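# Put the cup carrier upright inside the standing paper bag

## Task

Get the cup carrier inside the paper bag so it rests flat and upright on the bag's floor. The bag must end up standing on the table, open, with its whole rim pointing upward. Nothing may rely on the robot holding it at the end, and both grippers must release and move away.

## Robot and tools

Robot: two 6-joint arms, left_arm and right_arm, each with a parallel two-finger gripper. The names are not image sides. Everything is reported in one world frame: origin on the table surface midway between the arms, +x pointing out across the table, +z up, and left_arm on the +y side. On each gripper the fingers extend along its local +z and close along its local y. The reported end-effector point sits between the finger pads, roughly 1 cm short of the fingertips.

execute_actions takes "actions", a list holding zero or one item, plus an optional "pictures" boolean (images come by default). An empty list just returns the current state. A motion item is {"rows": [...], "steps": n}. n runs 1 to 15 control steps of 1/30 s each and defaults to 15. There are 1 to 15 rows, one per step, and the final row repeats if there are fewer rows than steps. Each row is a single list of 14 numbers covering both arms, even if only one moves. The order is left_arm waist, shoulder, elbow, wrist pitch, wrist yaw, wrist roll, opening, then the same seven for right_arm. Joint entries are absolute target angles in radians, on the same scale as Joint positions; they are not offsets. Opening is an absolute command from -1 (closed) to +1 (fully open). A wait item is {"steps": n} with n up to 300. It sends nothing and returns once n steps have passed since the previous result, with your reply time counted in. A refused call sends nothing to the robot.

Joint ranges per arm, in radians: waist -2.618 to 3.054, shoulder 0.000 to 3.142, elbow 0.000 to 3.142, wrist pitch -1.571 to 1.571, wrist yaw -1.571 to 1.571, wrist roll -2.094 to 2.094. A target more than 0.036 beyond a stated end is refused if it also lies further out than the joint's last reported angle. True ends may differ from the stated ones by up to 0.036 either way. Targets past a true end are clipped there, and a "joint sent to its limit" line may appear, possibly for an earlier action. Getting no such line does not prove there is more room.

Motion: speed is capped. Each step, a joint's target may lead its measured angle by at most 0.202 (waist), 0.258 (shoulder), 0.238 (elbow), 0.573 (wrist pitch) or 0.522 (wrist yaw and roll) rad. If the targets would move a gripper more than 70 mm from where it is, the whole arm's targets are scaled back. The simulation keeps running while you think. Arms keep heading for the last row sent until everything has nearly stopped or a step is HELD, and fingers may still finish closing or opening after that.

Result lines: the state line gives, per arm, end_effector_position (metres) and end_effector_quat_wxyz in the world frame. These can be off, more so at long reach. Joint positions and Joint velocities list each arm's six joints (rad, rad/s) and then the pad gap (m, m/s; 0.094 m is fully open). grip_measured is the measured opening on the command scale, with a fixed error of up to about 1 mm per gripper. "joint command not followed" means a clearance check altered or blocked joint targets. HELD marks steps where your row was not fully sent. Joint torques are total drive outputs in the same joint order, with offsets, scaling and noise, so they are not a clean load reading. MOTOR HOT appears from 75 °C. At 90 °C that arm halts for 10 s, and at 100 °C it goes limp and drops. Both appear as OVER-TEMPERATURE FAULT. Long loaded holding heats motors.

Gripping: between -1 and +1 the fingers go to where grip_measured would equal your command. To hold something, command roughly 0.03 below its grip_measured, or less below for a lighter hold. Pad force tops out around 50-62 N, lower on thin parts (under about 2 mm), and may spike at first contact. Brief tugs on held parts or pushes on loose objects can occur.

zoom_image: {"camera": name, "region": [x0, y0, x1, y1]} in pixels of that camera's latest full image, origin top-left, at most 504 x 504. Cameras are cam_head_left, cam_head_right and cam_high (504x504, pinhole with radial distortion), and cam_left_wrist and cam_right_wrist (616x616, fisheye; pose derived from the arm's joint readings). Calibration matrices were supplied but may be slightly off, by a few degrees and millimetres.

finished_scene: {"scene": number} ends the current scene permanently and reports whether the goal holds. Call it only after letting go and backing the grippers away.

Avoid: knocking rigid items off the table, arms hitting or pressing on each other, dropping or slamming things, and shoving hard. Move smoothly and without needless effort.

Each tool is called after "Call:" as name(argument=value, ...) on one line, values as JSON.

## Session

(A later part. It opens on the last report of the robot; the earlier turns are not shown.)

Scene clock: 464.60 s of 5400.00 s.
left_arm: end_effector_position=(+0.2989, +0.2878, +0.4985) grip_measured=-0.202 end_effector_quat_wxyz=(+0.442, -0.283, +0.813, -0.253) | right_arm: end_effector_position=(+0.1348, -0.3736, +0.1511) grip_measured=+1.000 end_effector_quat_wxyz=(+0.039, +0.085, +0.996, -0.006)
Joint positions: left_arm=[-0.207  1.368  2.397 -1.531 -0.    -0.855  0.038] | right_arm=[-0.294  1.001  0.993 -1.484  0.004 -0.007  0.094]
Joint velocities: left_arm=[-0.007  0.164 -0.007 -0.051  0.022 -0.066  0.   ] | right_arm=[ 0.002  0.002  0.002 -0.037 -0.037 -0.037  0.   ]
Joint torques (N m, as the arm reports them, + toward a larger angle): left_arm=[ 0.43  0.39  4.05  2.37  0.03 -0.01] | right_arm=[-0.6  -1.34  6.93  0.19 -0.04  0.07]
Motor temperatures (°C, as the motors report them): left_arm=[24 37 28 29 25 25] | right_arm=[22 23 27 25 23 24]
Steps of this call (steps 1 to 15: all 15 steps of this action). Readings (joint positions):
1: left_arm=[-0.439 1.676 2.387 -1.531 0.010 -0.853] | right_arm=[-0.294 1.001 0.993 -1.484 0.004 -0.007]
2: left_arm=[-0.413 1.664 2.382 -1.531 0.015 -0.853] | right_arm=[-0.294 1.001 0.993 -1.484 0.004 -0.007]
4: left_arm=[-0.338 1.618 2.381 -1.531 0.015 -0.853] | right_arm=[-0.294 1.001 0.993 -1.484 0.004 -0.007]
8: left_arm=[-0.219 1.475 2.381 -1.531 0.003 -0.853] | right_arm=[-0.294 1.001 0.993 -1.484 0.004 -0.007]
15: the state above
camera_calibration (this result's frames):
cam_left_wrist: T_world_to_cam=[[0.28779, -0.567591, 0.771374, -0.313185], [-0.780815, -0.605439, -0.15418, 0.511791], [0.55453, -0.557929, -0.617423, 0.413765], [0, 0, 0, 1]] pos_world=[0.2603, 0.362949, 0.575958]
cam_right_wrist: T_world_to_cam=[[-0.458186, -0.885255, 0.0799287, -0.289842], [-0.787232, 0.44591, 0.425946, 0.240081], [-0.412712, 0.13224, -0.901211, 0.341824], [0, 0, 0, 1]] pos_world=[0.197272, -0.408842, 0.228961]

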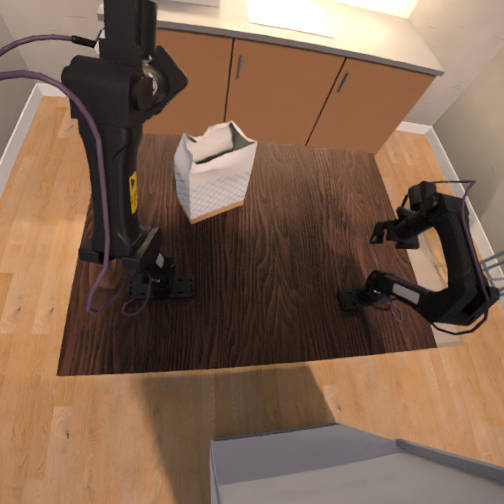

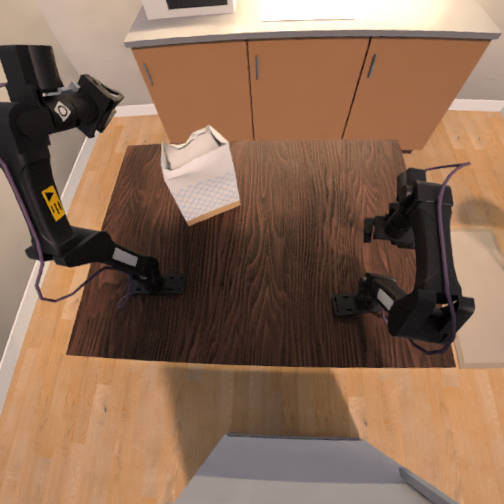

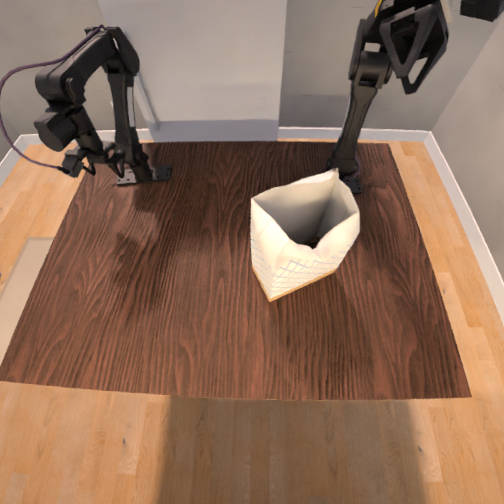

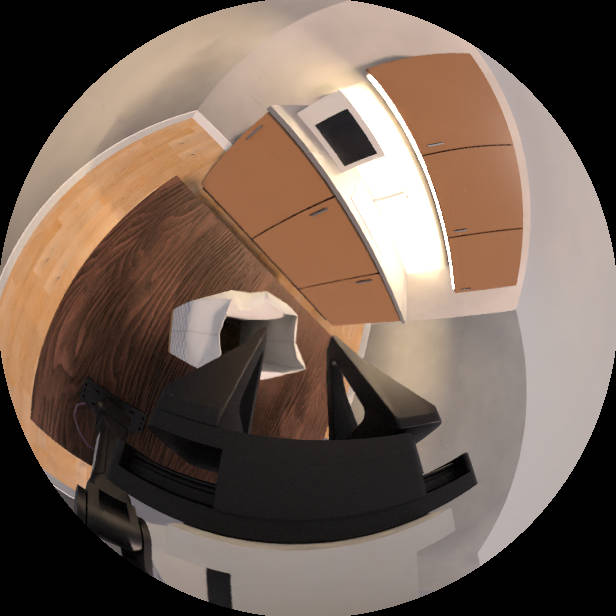

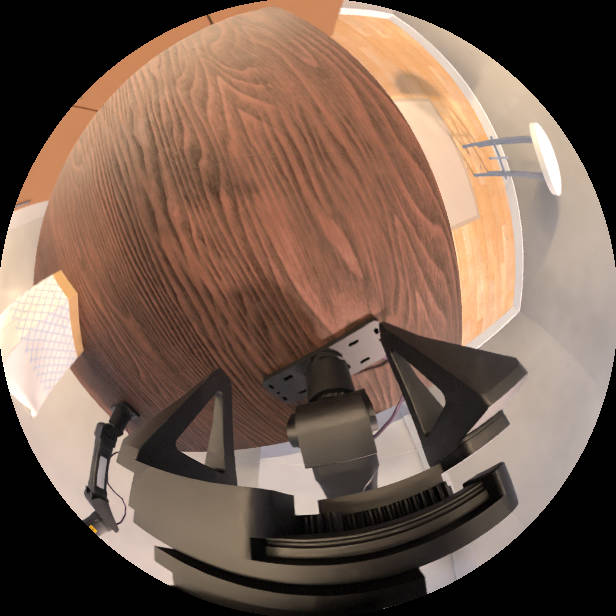

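Call:
execute_actions(actions=[{"rows":[[-0.5,1.62,2.3,-1.54,0,-0.86,-0.2,-0.3,1.0,1.0,-1.5,0,0,1]],"steps":15}], pictures=false)

Call:
execute_actions(actions=[{"steps":15}])

Call:
zoom_image(camera="cam_left_wrist", region=[100,150,450,450])

Scene clock: 469.30 s of 5400.00 s.
left_arm: end_effector_position=(+0.3646, +0.1705, +0.3807) grip_measured=-0.202 end_effector_quat_wxyz=(+0.259, -0.179, +0.927, -0.205) | right_arm: end_effector_position=(+0.1348, -0.3736, +0.1511) grip_measured=+1.000 end_effector_quat_wxyz=(+0.039, +0.085, +0.996, -0.006)
Joint positions: left_arm=[-0.495  1.66   2.293 -1.531  0.004 -0.855  0.038] | right_arm=[-0.294  1.001  0.993 -1.484  0.004 -0.007  0.094]
Joint velocities: left_arm=[ 0.002 -0.154  0.002 -0.051  0.051  0.022 -0.   ] | right_arm=[-0.007 -0.007 -0.012 -0.081 -0.066 -0.022  0.   ]
Joint torques (N m, as the arm reports them, + toward a larger angle): left_arm=[-0.57 -7.32  5.85  1.86  0.   -0.09] | right_arm=[-0.62 -1.33  6.96  0.12 -0.04  0.06]
Motor temperatures (°C, as the motors report them): left_arm=[24 36 28 29 25 25] | right_arm=[22 23 27 25 23 24]
Steps of this call (steps 1 to 30: the robot went on to your last target; steps 31 to 90: nothing new was sent; then 1.20 s passed at rest; steps 91 to 105: all 15 steps of this action). Readings (joint positions):
91: left_arm=[-0.227 1.403 2.396 -1.532 -0.009 -0.855] | right_arm=[-0.294 1.001 0.993 -1.484 0.004 -0.007]
92: left_arm=[-0.264 1.415 2.396 -1.532 -0.010 -0.855] | right_arm=[-0.294 1.001 0.993 -1.484 0.004 -0.007]
94: left_arm=[-0.345 1.461 2.391 -1.531 -0.010 -0.855] | right_arm=[-0.294 1.001 0.993 -1.484 0.004 -0.007]
98: left_arm=[-0.472 1.580 2.337 -1.531 -0.003 -0.855] | right_arm=[-0.294 1.001 0.993 -1.484 0.004 -0.007]
105: the state above

Scene clock: 469.80 s of 5400.00 s.
left_arm: end_effector_position=(+0.3591, +0.1733, +0.3884) grip_measured=-0.202 end_effector_quat_wxyz=(+0.267, -0.178, +0.923, -0.212) | right_arm: end_effector_position=(+0.1348, -0.3736, +0.1511) grip_measured=+1.000 end_effector_quat_wxyz=(+0.039, +0.085, +0.996, -0.006)
Joint positions: left_arm=[-0.495  1.637  2.293 -1.531  0.004 -0.855  0.038] | right_arm=[-0.294  1.001  0.993 -1.484  0.004 -0.007  0.094]
Joint velocities: left_arm=[-0.007 -0.007  0.007 -0.11  -0.022 -0.066 -0.001] | right_arm=[ 0.012 -0.002 -0.002 -0.007  0.022 -0.037  0.   ]
Joint torques (N m, as the arm reports them, + toward a larger angle): left_arm=[-0.36 -6.33  6.    1.89 -0.02  0.  ] | right_arm=[-0.72 -1.17  6.89  0.15 -0.02  0.06]
Motor temperatures (°C, as the motors report them): left_arm=[24 36 28 29 25 25] | right_arm=[22 23 27 25 23 24]
Steps of this call (steps 1 to 15: the robot went on to your last target). Readings (joint positions):
1: left_arm=[-0.495 1.654 2.293 -1.531 0.004 -0.855] | right_arm=[-0.294 1.001 0.993 -1.484 0.004 -0.007]
2: left_arm=[-0.495 1.649 2.293 -1.531 0.004 -0.855] | right_arm=[-0.294 1.001 0.993 -1.484 0.004 -0.007]
4: left_arm=[-0.495 1.641 2.293 -1.531 0.004 -0.855] | right_arm=[-0.294 1.001 0.993 -1.484 0.004 -0.007]
8: left_arm=[-0.495 1.637 2.293 -1.531 0.004 -0.855] | right_arm=[-0.294 1.001 0.993 -1.484 0.004 -0.007]
15: the state above
camera_calibration (this result's frames):
cam_left_wrist: T_world_to_cam=[[0.339963, -0.740714, 0.579454, -0.22476], [-0.93137, -0.350545, 0.0983309, 0.384292], [0.130289, -0.573115, -0.809051, 0.477898], [0, 0, 0, 1]] pos_world=[0.372063, 0.242119, 0.479094]
cam_right_wrist: T_world_to_cam=[[-0.458186, -0.885255, 0.0799287, -0.289842], [-0.787232, 0.44591, 0.425946, 0.240081], [-0.412712, 0.13224, -0.901211, 0.341824], [0, 0, 0, 1]] pos_world=[0.197272, -0.408842, 0.228961]

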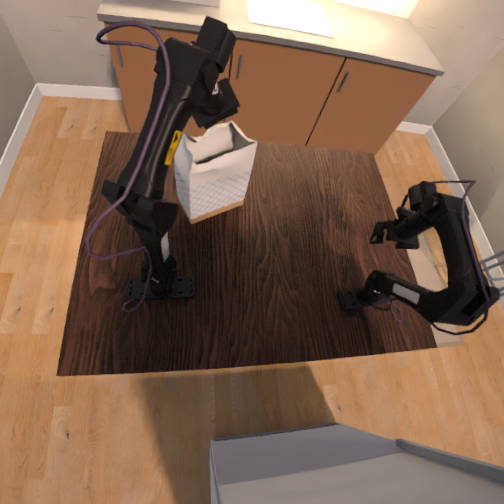

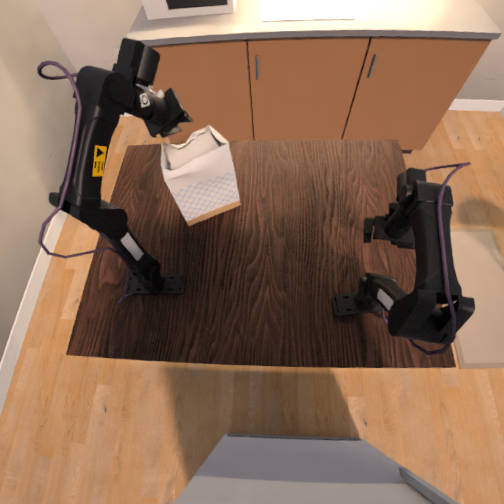

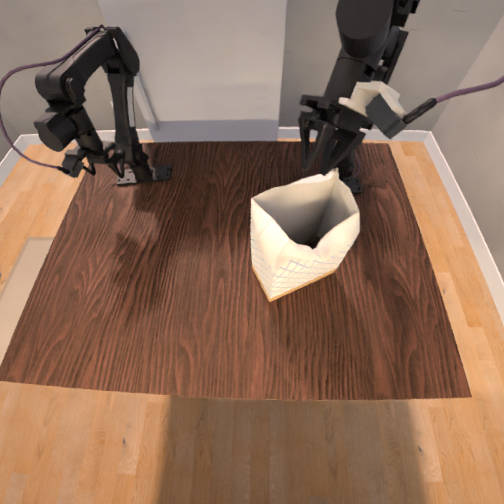

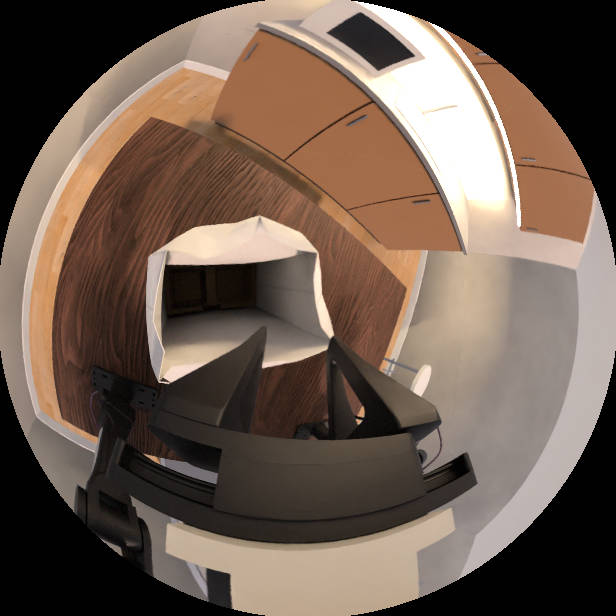

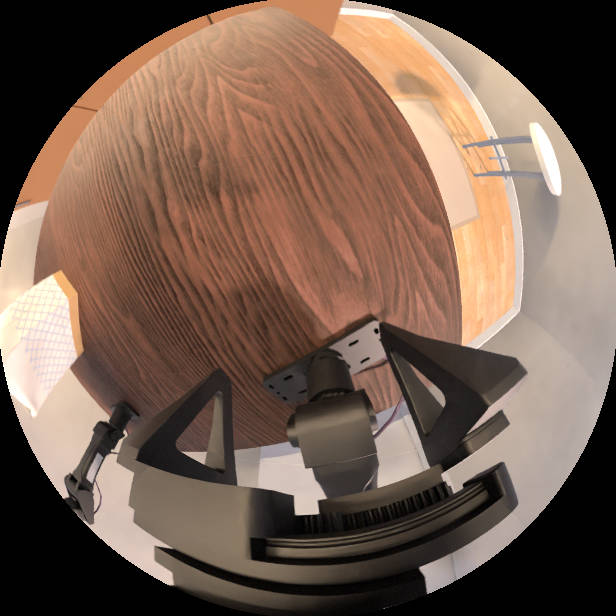

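Region (100, 150, 450, 450) of cam_left_wrist's 616x616 image, scaled by 1.440, with more detail than that image has; it fills the top 432 rows of this view, and the rest is white.

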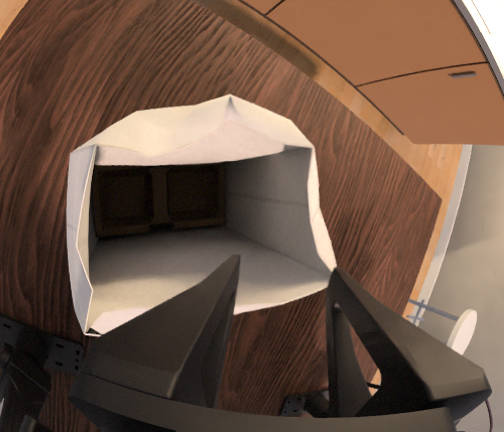

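Call:
execute_actions(actions=[{"rows":[[-0.1,1.3,2.2,-1.5,0,-0.86,0,-0.3,1.0,1.0,-1.5,0,0,1]],"steps":15}])

Call:
zoom_image(camera="cam_high", region=[220,140,400,320])

Scene clock: 474.73 s of 5400.00 s.
left_arm: end_effector_position=(+0.2900, +0.3158, +0.4725) grip_measured=-0.002 end_effector_quat_wxyz=(+0.433, -0.331, +0.810, -0.217) | right_arm: end_effector_position=(+0.1348, -0.3736, +0.1511) grip_measured=+1.000 end_effector_quat_wxyz=(+0.039, +0.085, +0.996, -0.006)
Joint positions: left_arm=[-0.105  1.27   2.215 -1.505 -0.005 -0.856  0.047] | right_arm=[-0.294  1.001  0.993 -1.484  0.004 -0.007  0.094]
Joint velocities: left_arm=[-0.002  0.173 -0.012 -0.007 -0.022 -0.066  0.001] | right_arm=[ 0.012  0.002  0.012 -0.022  0.051  0.037  0.   ]
Joint torques (N m, as the arm reports them, + toward a larger angle): left_arm=[ 0.29  0.52  3.19  2.5   0.05 -0.01] | right_arm=[-0.48 -1.33  7.06  0.13 -0.03  0.04]
Motor temperatures (°C, as the motors report them): left_arm=[24 36 28 30 25 25] | right_arm=[22 23 27 25 23 24]
Steps of this call (steps 1 to 15: the robot went on to your last target; steps 16 to 90: nothing new was sent; then 1.43 s passed at rest; steps 91 to 105: all 15 steps of this action). Readings (joint positions):
91: left_arm=[-0.478 1.618 2.274 -1.519 0.015 -0.855] | right_arm=[-0.294 1.001 0.993 -1.484 0.004 -0.007]
92: left_arm=[-0.444 1.592 2.247 -1.514 0.020 -0.855] | right_arm=[-0.294 1.001 0.993 -1.484 0.004 -0.007]
94: left_arm=[-0.351 1.527 2.220 -1.513 0.018 -0.855] | right_arm=[-0.294 1.001 0.993 -1.484 0.004 -0.007]
98: left_arm=[-0.138 1.371 2.215 -1.506 0.003 -0.856] | right_arm=[-0.294 1.001 0.993 -1.484 0.004 -0.007]
105: the state above
camera_calibration (this result's frames):
cam_left_wrist: T_world_to_cam=[[0.390322, -0.538202, 0.746985, -0.302168], [-0.719839, -0.684235, -0.116853, 0.507395], [0.574004, -0.492099, -0.654491, 0.40929], [0, 0, 0, 1]] pos_world=[0.248252, 0.385961, 0.552883]
cam_right_wrist: T_world_to_cam=[[-0.458186, -0.885255, 0.0799287, -0.289842], [-0.787232, 0.44591, 0.425946, 0.240081], [-0.412712, 0.13224, -0.901211, 0.341824], [0, 0, 0, 1]] pos_world=[0.197272, -0.408842, 0.228961]

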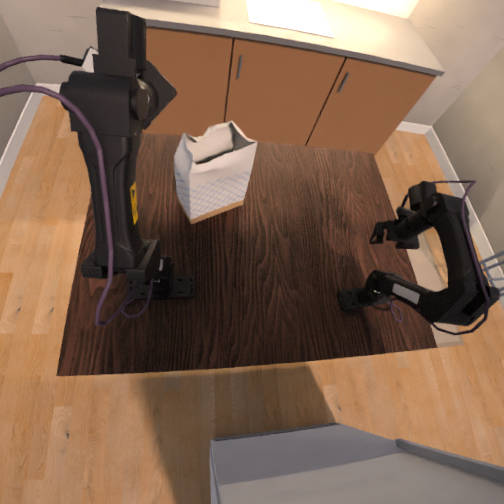

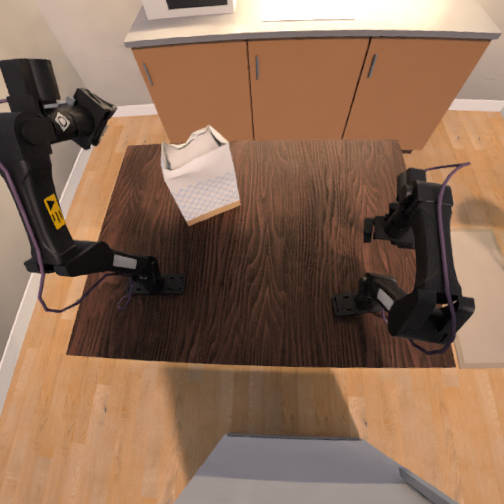

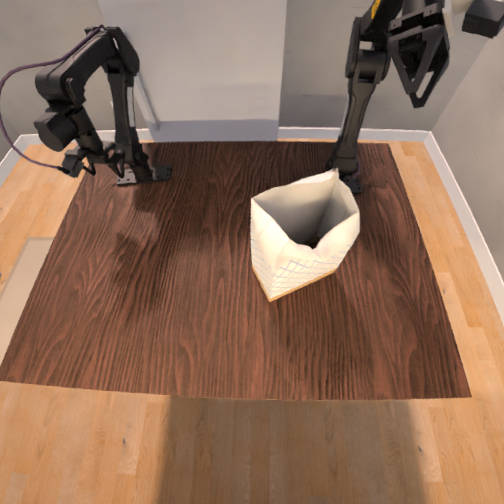

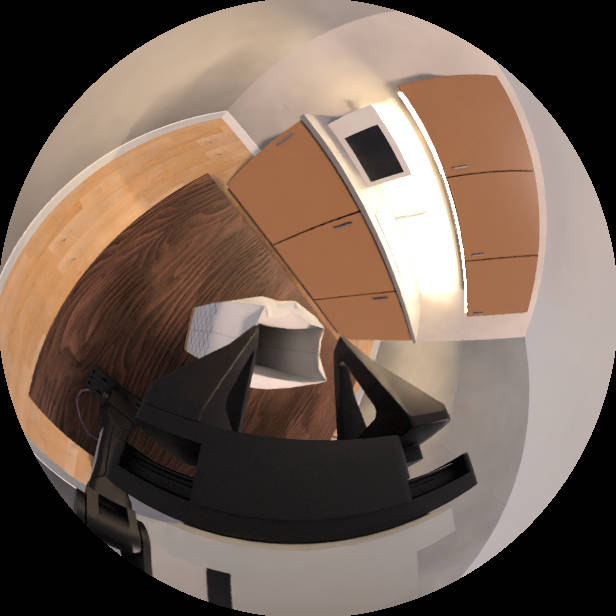

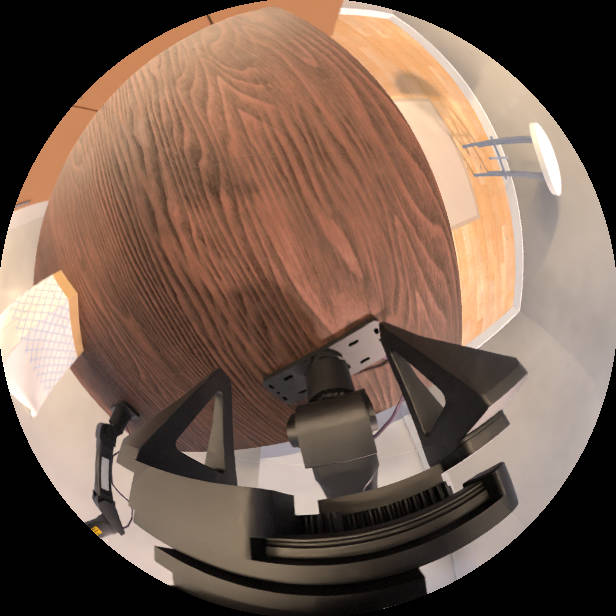

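Region (220, 140, 400, 320) of cam_high's 504x504 image, scaled by 2.800, with more detail than that image has.

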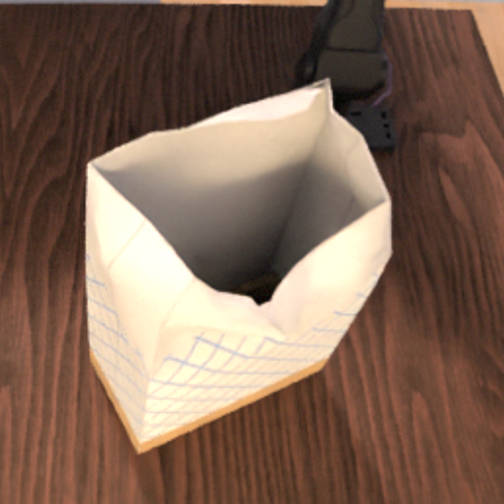

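Call:
execute_actions(actions=[{"rows":[[-0.36,1.7,2.4,-1.5,0,0.8,0.3,-0.3,1.0,1.0,-1.5,0,0,1]],"steps":15}], pictures=false)

Call:
execute_actions(actions=[{"rows":[[-0.36,1.83,2.3,-1.46,0,0.8,0.3,-0.3,1.0,1.0,-1.5,0,0,1]],"steps":15}], pictures=false)

Call:
execute_actions(actions=[{"steps":25}])

Scene clock: 486.90 s of 5400.00 s.
left_arm: end_effector_position=(+0.4152, +0.2085, +0.3787) grip_measured=+0.298 end_effector_quat_wxyz=(+0.341, +0.349, +0.873, +0.019) | right_arm: end_effector_position=(+0.1348, -0.3736, +0.1511) grip_measured=+1.000 end_effector_quat_wxyz=(+0.039, +0.085, +0.996, -0.006)
Joint positions: left_arm=[-0.353  1.756  2.377 -1.495 -0.003  0.432  0.061] | right_arm=[-0.294  1.001  0.993 -1.484  0.004 -0.007  0.094]
Joint velocities: left_arm=[-0.022 -0.261  0.002  0.022  0.007  2.366 -0.   ] | right_arm=[-0.002  0.007 -0.002 -0.037 -0.066  0.022  0.   ]
Joint torques (N m, as the arm reports them, + toward a larger angle): left_arm=[-0.63 -9.29  7.49  2.    0.06  0.04] | right_arm=[-0.51 -1.37  6.81  0.19 -0.06  0.06]
Motor temperatures (°C, as the motors report them): left_arm=[24 34 28 31 25 25] | right_arm=[22 23 27 25 23 24]
Steps of this call (steps 1 to 30: the robot went on to your last target; steps 31 to 90: nothing new was sent; then 8.67 s passed at rest; steps 91 to 105: all 15 steps of this action). Readings (joint positions):
91: left_arm=[-0.137 1.321 2.251 -1.526 -0.017 -0.793] | right_arm=[-0.294 1.001 0.993 -1.484 0.004 -0.007]
92: left_arm=[-0.191 1.360 2.302 -1.527 -0.017 -0.721] | right_arm=[-0.294 1.001 0.993 -1.484 0.004 -0.007]
94: left_arm=[-0.271 1.444 2.355 -1.508 -0.011 -0.589] | right_arm=[-0.294 1.001 0.993 -1.484 0.004 -0.007]
98: left_arm=[-0.337 1.634 2.377 -1.496 -0.006 -0.255] | right_arm=[-0.294 1.001 0.993 -1.484 0.004 -0.007]
105: the state above

Scene clock: 487.40 s of 5400.00 s.
left_arm: end_effector_position=(+0.4369, +0.2011, +0.3234) grip_measured=+0.298 end_effector_quat_wxyz=(+0.266, +0.506, +0.818, +0.062) | right_arm: end_effector_position=(+0.1348, -0.3736, +0.1511) grip_measured=+1.000 end_effector_quat_wxyz=(+0.039, +0.085, +0.996, -0.006)
Joint positions: left_arm=[-0.353  1.847  2.305 -1.477 -0.003  0.779  0.061] | right_arm=[-0.294  1.001  0.993 -1.484  0.004 -0.007  0.094]
Joint velocities: left_arm=[-0.002 -0.002 -0.012 -0.007 -0.007  0.066  0.   ] | right_arm=[-0.012 -0.007 -0.012 -0.037  0.11  -0.066  0.   ]
Joint torques (N m, as the arm reports them, + toward a larger angle): left_arm=[-0.56 -8.61  5.79  1.9   0.05  0.13] | right_arm=[-0.5  -1.24  6.94  0.17 -0.03  0.05]
Motor temperatures (°C, as the motors report them): left_arm=[24 34 28 31 25 25] | right_arm=[22 23 27 25 23 24]
Steps of this call (steps 1 to 15: all 15 steps of this action). Readings (joint positions):
1: left_arm=[-0.353 1.756 2.371 -1.492 -0.003 0.505] | right_arm=[-0.294 1.001 0.993 -1.484 0.004 -0.007]
2: left_arm=[-0.353 1.756 2.366 -1.488 -0.003 0.563] | right_arm=[-0.294 1.001 0.993 -1.484 0.004 -0.007]
4: left_arm=[-0.353 1.775 2.346 -1.481 -0.003 0.646] | right_arm=[-0.294 1.001 0.993 -1.484 0.004 -0.007]
8: left_arm=[-0.353 1.831 2.314 -1.478 -0.003 0.732] | right_arm=[-0.294 1.001 0.993 -1.484 0.004 -0.007]
15: the state above

Scene clock: 488.23 s of 5400.00 s.
left_arm: end_effector_position=(+0.4370, +0.2011, +0.3234) grip_measured=+0.298 end_effector_quat_wxyz=(+0.265, +0.511, +0.815, +0.064) | right_arm: end_effector_position=(+0.1348, -0.3736, +0.1511) grip_measured=+1.000 end_effector_quat_wxyz=(+0.039, +0.085, +0.996, -0.006)
Joint positions: left_arm=[-0.353  1.847  2.305 -1.477 -0.003  0.791  0.061] | right_arm=[-0.294  1.001  0.993 -1.484  0.004 -0.007  0.094]
Joint velocities: left_arm=[ 0.007  0.002  0.002 -0.066  0.022  0.007 -0.   ] | right_arm=[-0.002  0.002  0.012 -0.051 -0.066 -0.007  0.   ]
Joint torques (N m, as the arm reports them, + toward a larger angle): left_arm=[-0.5  -8.44  5.65  1.96  0.06  0.1 ] | right_arm=[-0.71 -1.26  6.96  0.17 -0.06  0.06]
Motor temperatures (°C, as the motors report them): left_arm=[24 34 28 31 25 25] | right_arm=[22 23 27 25 23 24]
Steps of this call (steps 1 to 25: the robot went on to your last target). Readings (joint positions):
1: left_arm=[-0.353 1.847 2.305 -1.477 -0.003 0.782] | right_arm=[-0.294 1.001 0.993 -1.484 0.004 -0.007]
2: left_arm=[-0.353 1.847 2.305 -1.477 -0.003 0.783] | right_arm=[-0.294 1.001 0.993 -1.484 0.004 -0.007]
4: left_arm=[-0.353 1.847 2.305 -1.477 -0.003 0.786] | right_arm=[-0.294 1.001 0.993 -1.484 0.004 -0.007]
8: left_arm=[-0.353 1.847 2.305 -1.477 -0.003 0.789] | right_arm=[-0.294 1.001 0.993 -1.484 0.004 -0.007]
25: the state above
camera_calibration (this result's frames):
cam_left_wrist: T_world_to_cam=[[-0.739064, -0.615621, -0.273485, 0.529208], [-0.651838, 0.756001, 0.0597486, 0.140826], [0.169973, 0.222426, -0.960019, 0.302616], [0, 0, 0, 1]] pos_world=[0.431478, 0.152017, 0.426833]
cam_right_wrist: T_world_to_cam=[[-0.458186, -0.885255, 0.0799287, -0.289842], [-0.787232, 0.44591, 0.425946, 0.240081], [-0.412712, 0.13224, -0.901211, 0.341824], [0, 0, 0, 1]] pos_world=[0.197272, -0.408842, 0.228961]

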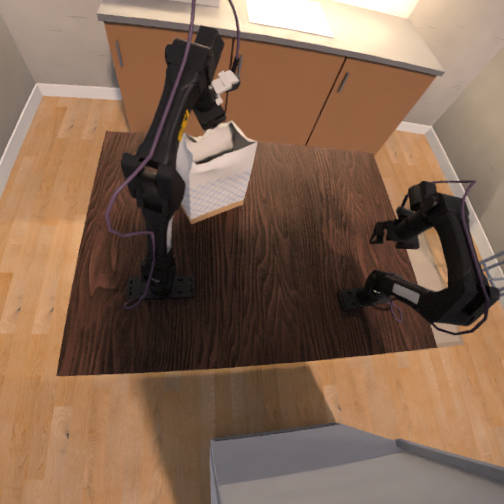

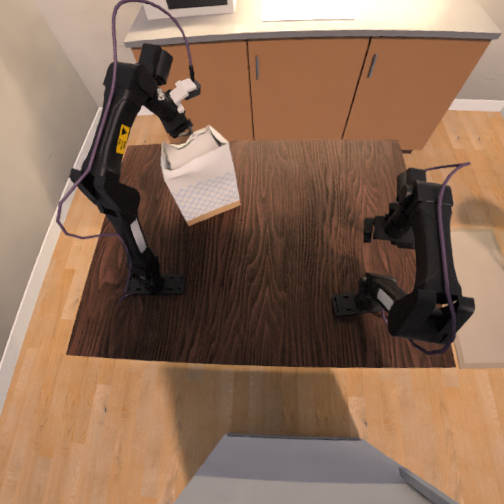

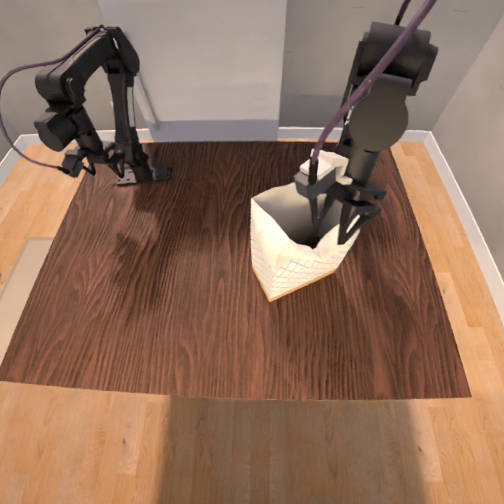

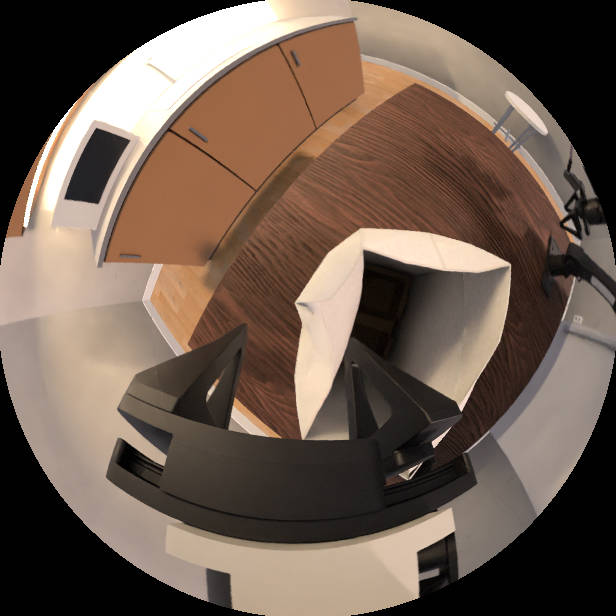

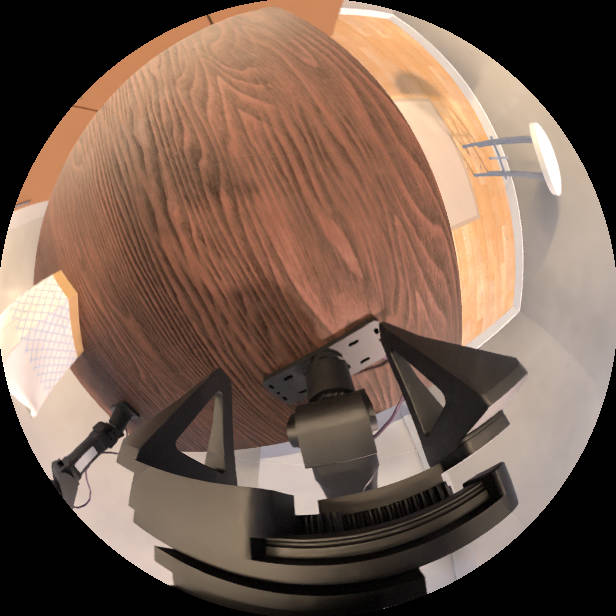

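Call:
execute_actions(actions=[{"rows":[[-0.45,1.82,2.3,-1.46,0,0.8,0.8,-0.3,1.0,1.0,-1.5,0,0,1],[-0.45,1.82,2.3,-1.46,0,0.8,0.8,-0.3,1.0,1.0,-1.5,0,0,1],[-0.45,1.82,2.3,-1.46,0,0.8,0.8,-0.3,1.0,1.0,-1.5,0,0,1],[-0.45,1.82,2.3,-1.46,0,0.8,0.8,-0.3,1.0,1.0,-1.5,0,0,1],[-0.45,1.82,2.3,-1.46,0,0.8,0.8,-0.3,1.0,1.0,-1.5,0,0,1],[-0.45,1.82,2.3,-1.46,0,0.8,0.8,-0.3,1.0,1.0,-1.5,0,0,1],[-0.45,1.82,2.3,-1.46,0,0.8,0.8,-0.3,1.0,1.0,-1.5,0,0,1],[-0.45,1.86,2.08,-1.35,0,0.8,0.8,-0.3,1.0,1.0,-1.5,0,0,1]],"steps":15}], pictures=false)

Call:
execute_actions(actions=[{"steps":15}])

Scene clock: 501.50 s of 5400.00 s.
left_arm: end_effector_position=(+0.4272, +0.1583, +0.2490) grip_measured=+0.798 end_effector_quat_wxyz=(+0.190, +0.564, +0.803, +0.036) | right_arm: end_effector_position=(+0.1348, -0.3736, +0.1511) grip_measured=+1.000 end_effector_quat_wxyz=(+0.039, +0.085, +0.996, -0.006)
Joint positions: left_arm=[-0.456  1.879  2.085 -1.387 -0.003  0.793  0.084] | right_arm=[-0.294  1.001  0.993 -1.484  0.004 -0.007  0.094]
Joint velocities: left_arm=[-0.007  0.168 -0.105  0.154 -0.066 -0.007  0.   ] | right_arm=[ 0.012 -0.002  0.002  0.022  0.037  0.007  0.   ]
Joint torques (N m, as the arm reports them, + toward a larger angle): left_arm=[  0.36 -10.44   6.9    1.61   0.08   0.08] | right_arm=[-0.49 -1.29  7.    0.17  0.    0.06]
Motor temperatures (°C, as the motors report them): left_arm=[24 37 28 31 25 25] | right_arm=[22 23 27 25 23 24]
Steps of this call (steps 1 to 15: the robot went on to your last target; steps 16 to 90: nothing new was sent; then 9.77 s passed at rest; steps 91 to 105: all 15 steps of this action). Readings (joint positions):
91: left_arm=[-0.362 1.847 2.305 -1.477 -0.009 0.791] | right_arm=[-0.294 1.001 0.993 -1.484 0.004 -0.007]
92: left_arm=[-0.378 1.847 2.305 -1.476 -0.012 0.791] | right_arm=[-0.294 1.001 0.993 -1.484 0.004 -0.007]
94: left_arm=[-0.423 1.847 2.305 -1.476 -0.010 0.791] | right_arm=[-0.294 1.001 0.993 -1.484 0.004 -0.007]
98: left_arm=[-0.457 1.836 2.262 -1.444 -0.001 0.793] | right_arm=[-0.294 1.001 0.993 -1.484 0.004 -0.007]
105: the state above

Scene clock: 502.00 s of 5400.00 s.
left_arm: end_effector_position=(+0.4318, +0.1562, +0.2504) grip_measured=+0.798 end_effector_quat_wxyz=(+0.200, +0.563, +0.801, +0.038) | right_arm: end_effector_position=(+0.1348, -0.3736, +0.1511) grip_measured=+1.000 end_effector_quat_wxyz=(+0.039, +0.085, +0.996, -0.006)
Joint positions: left_arm=[-0.456  1.88   2.083 -1.364 -0.003  0.793  0.084] | right_arm=[-0.294  1.001  0.993 -1.484  0.004 -0.007  0.094]
Joint velocities: left_arm=[-0.007  0.002 -0.002  0.11  -0.081  0.007 -0.   ] | right_arm=[ 0.007  0.012 -0.007 -0.051 -0.022 -0.022  0.   ]
Joint torques (N m, as the arm reports them, + toward a larger angle): left_arm=[ 0.36 -9.75  6.59  1.65  0.06  0.09] | right_arm=[-0.55 -1.34  7.04  0.16 -0.03  0.04]
Motor temperatures (°C, as the motors report them): left_arm=[24 37 28 31 25 25] | right_arm=[22 23 27 25 23 24]
Steps of this call (steps 1 to 15: the robot went on to your last target). Readings (joint positions):
1: left_arm=[-0.456 1.883 2.083 -1.383 -0.003 0.793] | right_arm=[-0.294 1.001 0.993 -1.484 0.004 -0.007]
2: left_arm=[-0.456 1.883 2.083 -1.379 -0.003 0.793] | right_arm=[-0.294 1.001 0.993 -1.484 0.004 -0.007]
4: left_arm=[-0.456 1.880 2.083 -1.372 -0.003 0.793] | right_arm=[-0.294 1.001 0.993 -1.484 0.004 -0.007]
8: left_arm=[-0.456 1.880 2.083 -1.367 -0.003 0.793] | right_arm=[-0.294 1.001 0.993 -1.484 0.004 -0.007]
15: the state above
camera_calibration (this result's frames):
cam_left_wrist: T_world_to_cam=[[-0.829949, -0.520844, -0.199766, 0.483721], [-0.553719, 0.812632, 0.181729, 0.093942], [0.0676839, 0.26144, -0.962844, 0.282183], [0, 0, 0, 1]] pos_world=[0.434382, 0.101829, 0.351257]
cam_right_wrist: T_world_to_cam=[[-0.458186, -0.885255, 0.0799287, -0.289842], [-0.787232, 0.44591, 0.425946, 0.240081], [-0.412712, 0.13224, -0.901211, 0.341824], [0, 0, 0, 1]] pos_world=[0.197272, -0.408842, 0.228961]

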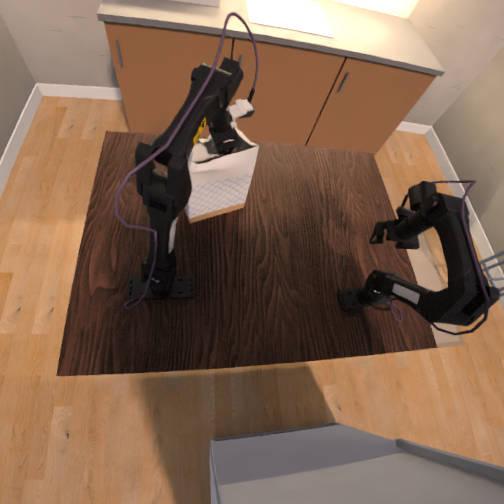

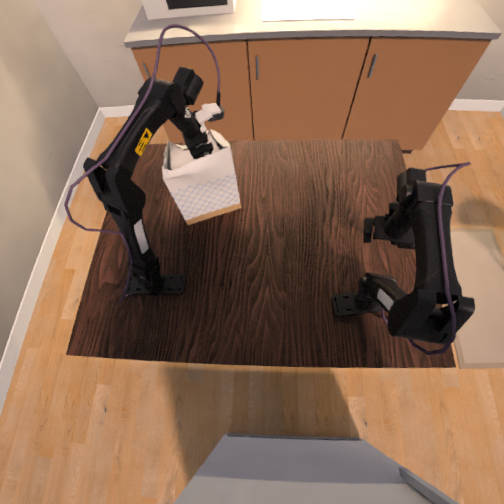

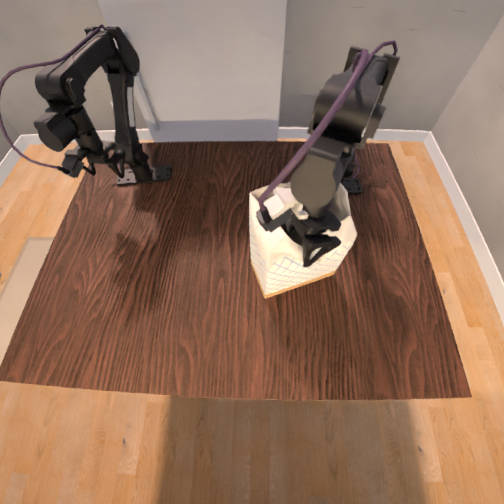

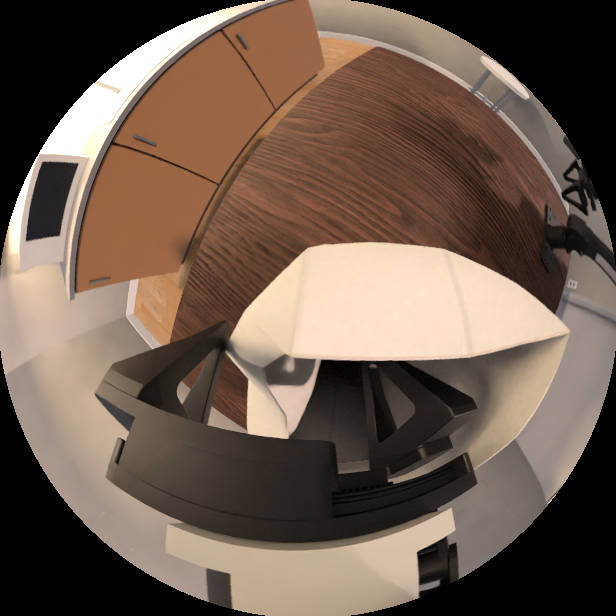

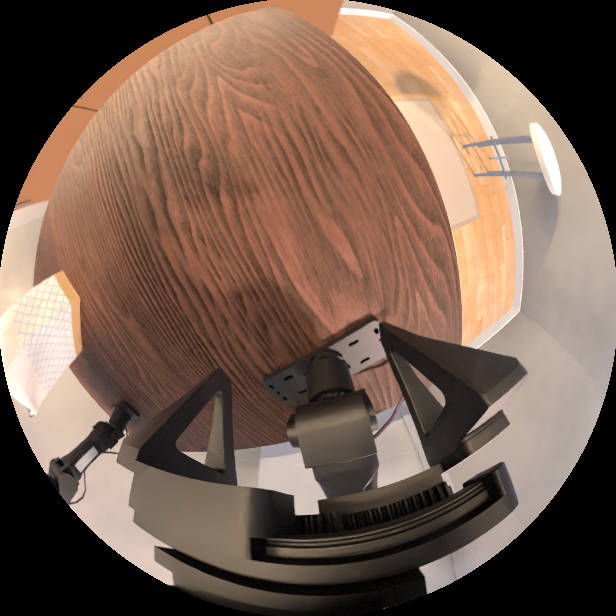

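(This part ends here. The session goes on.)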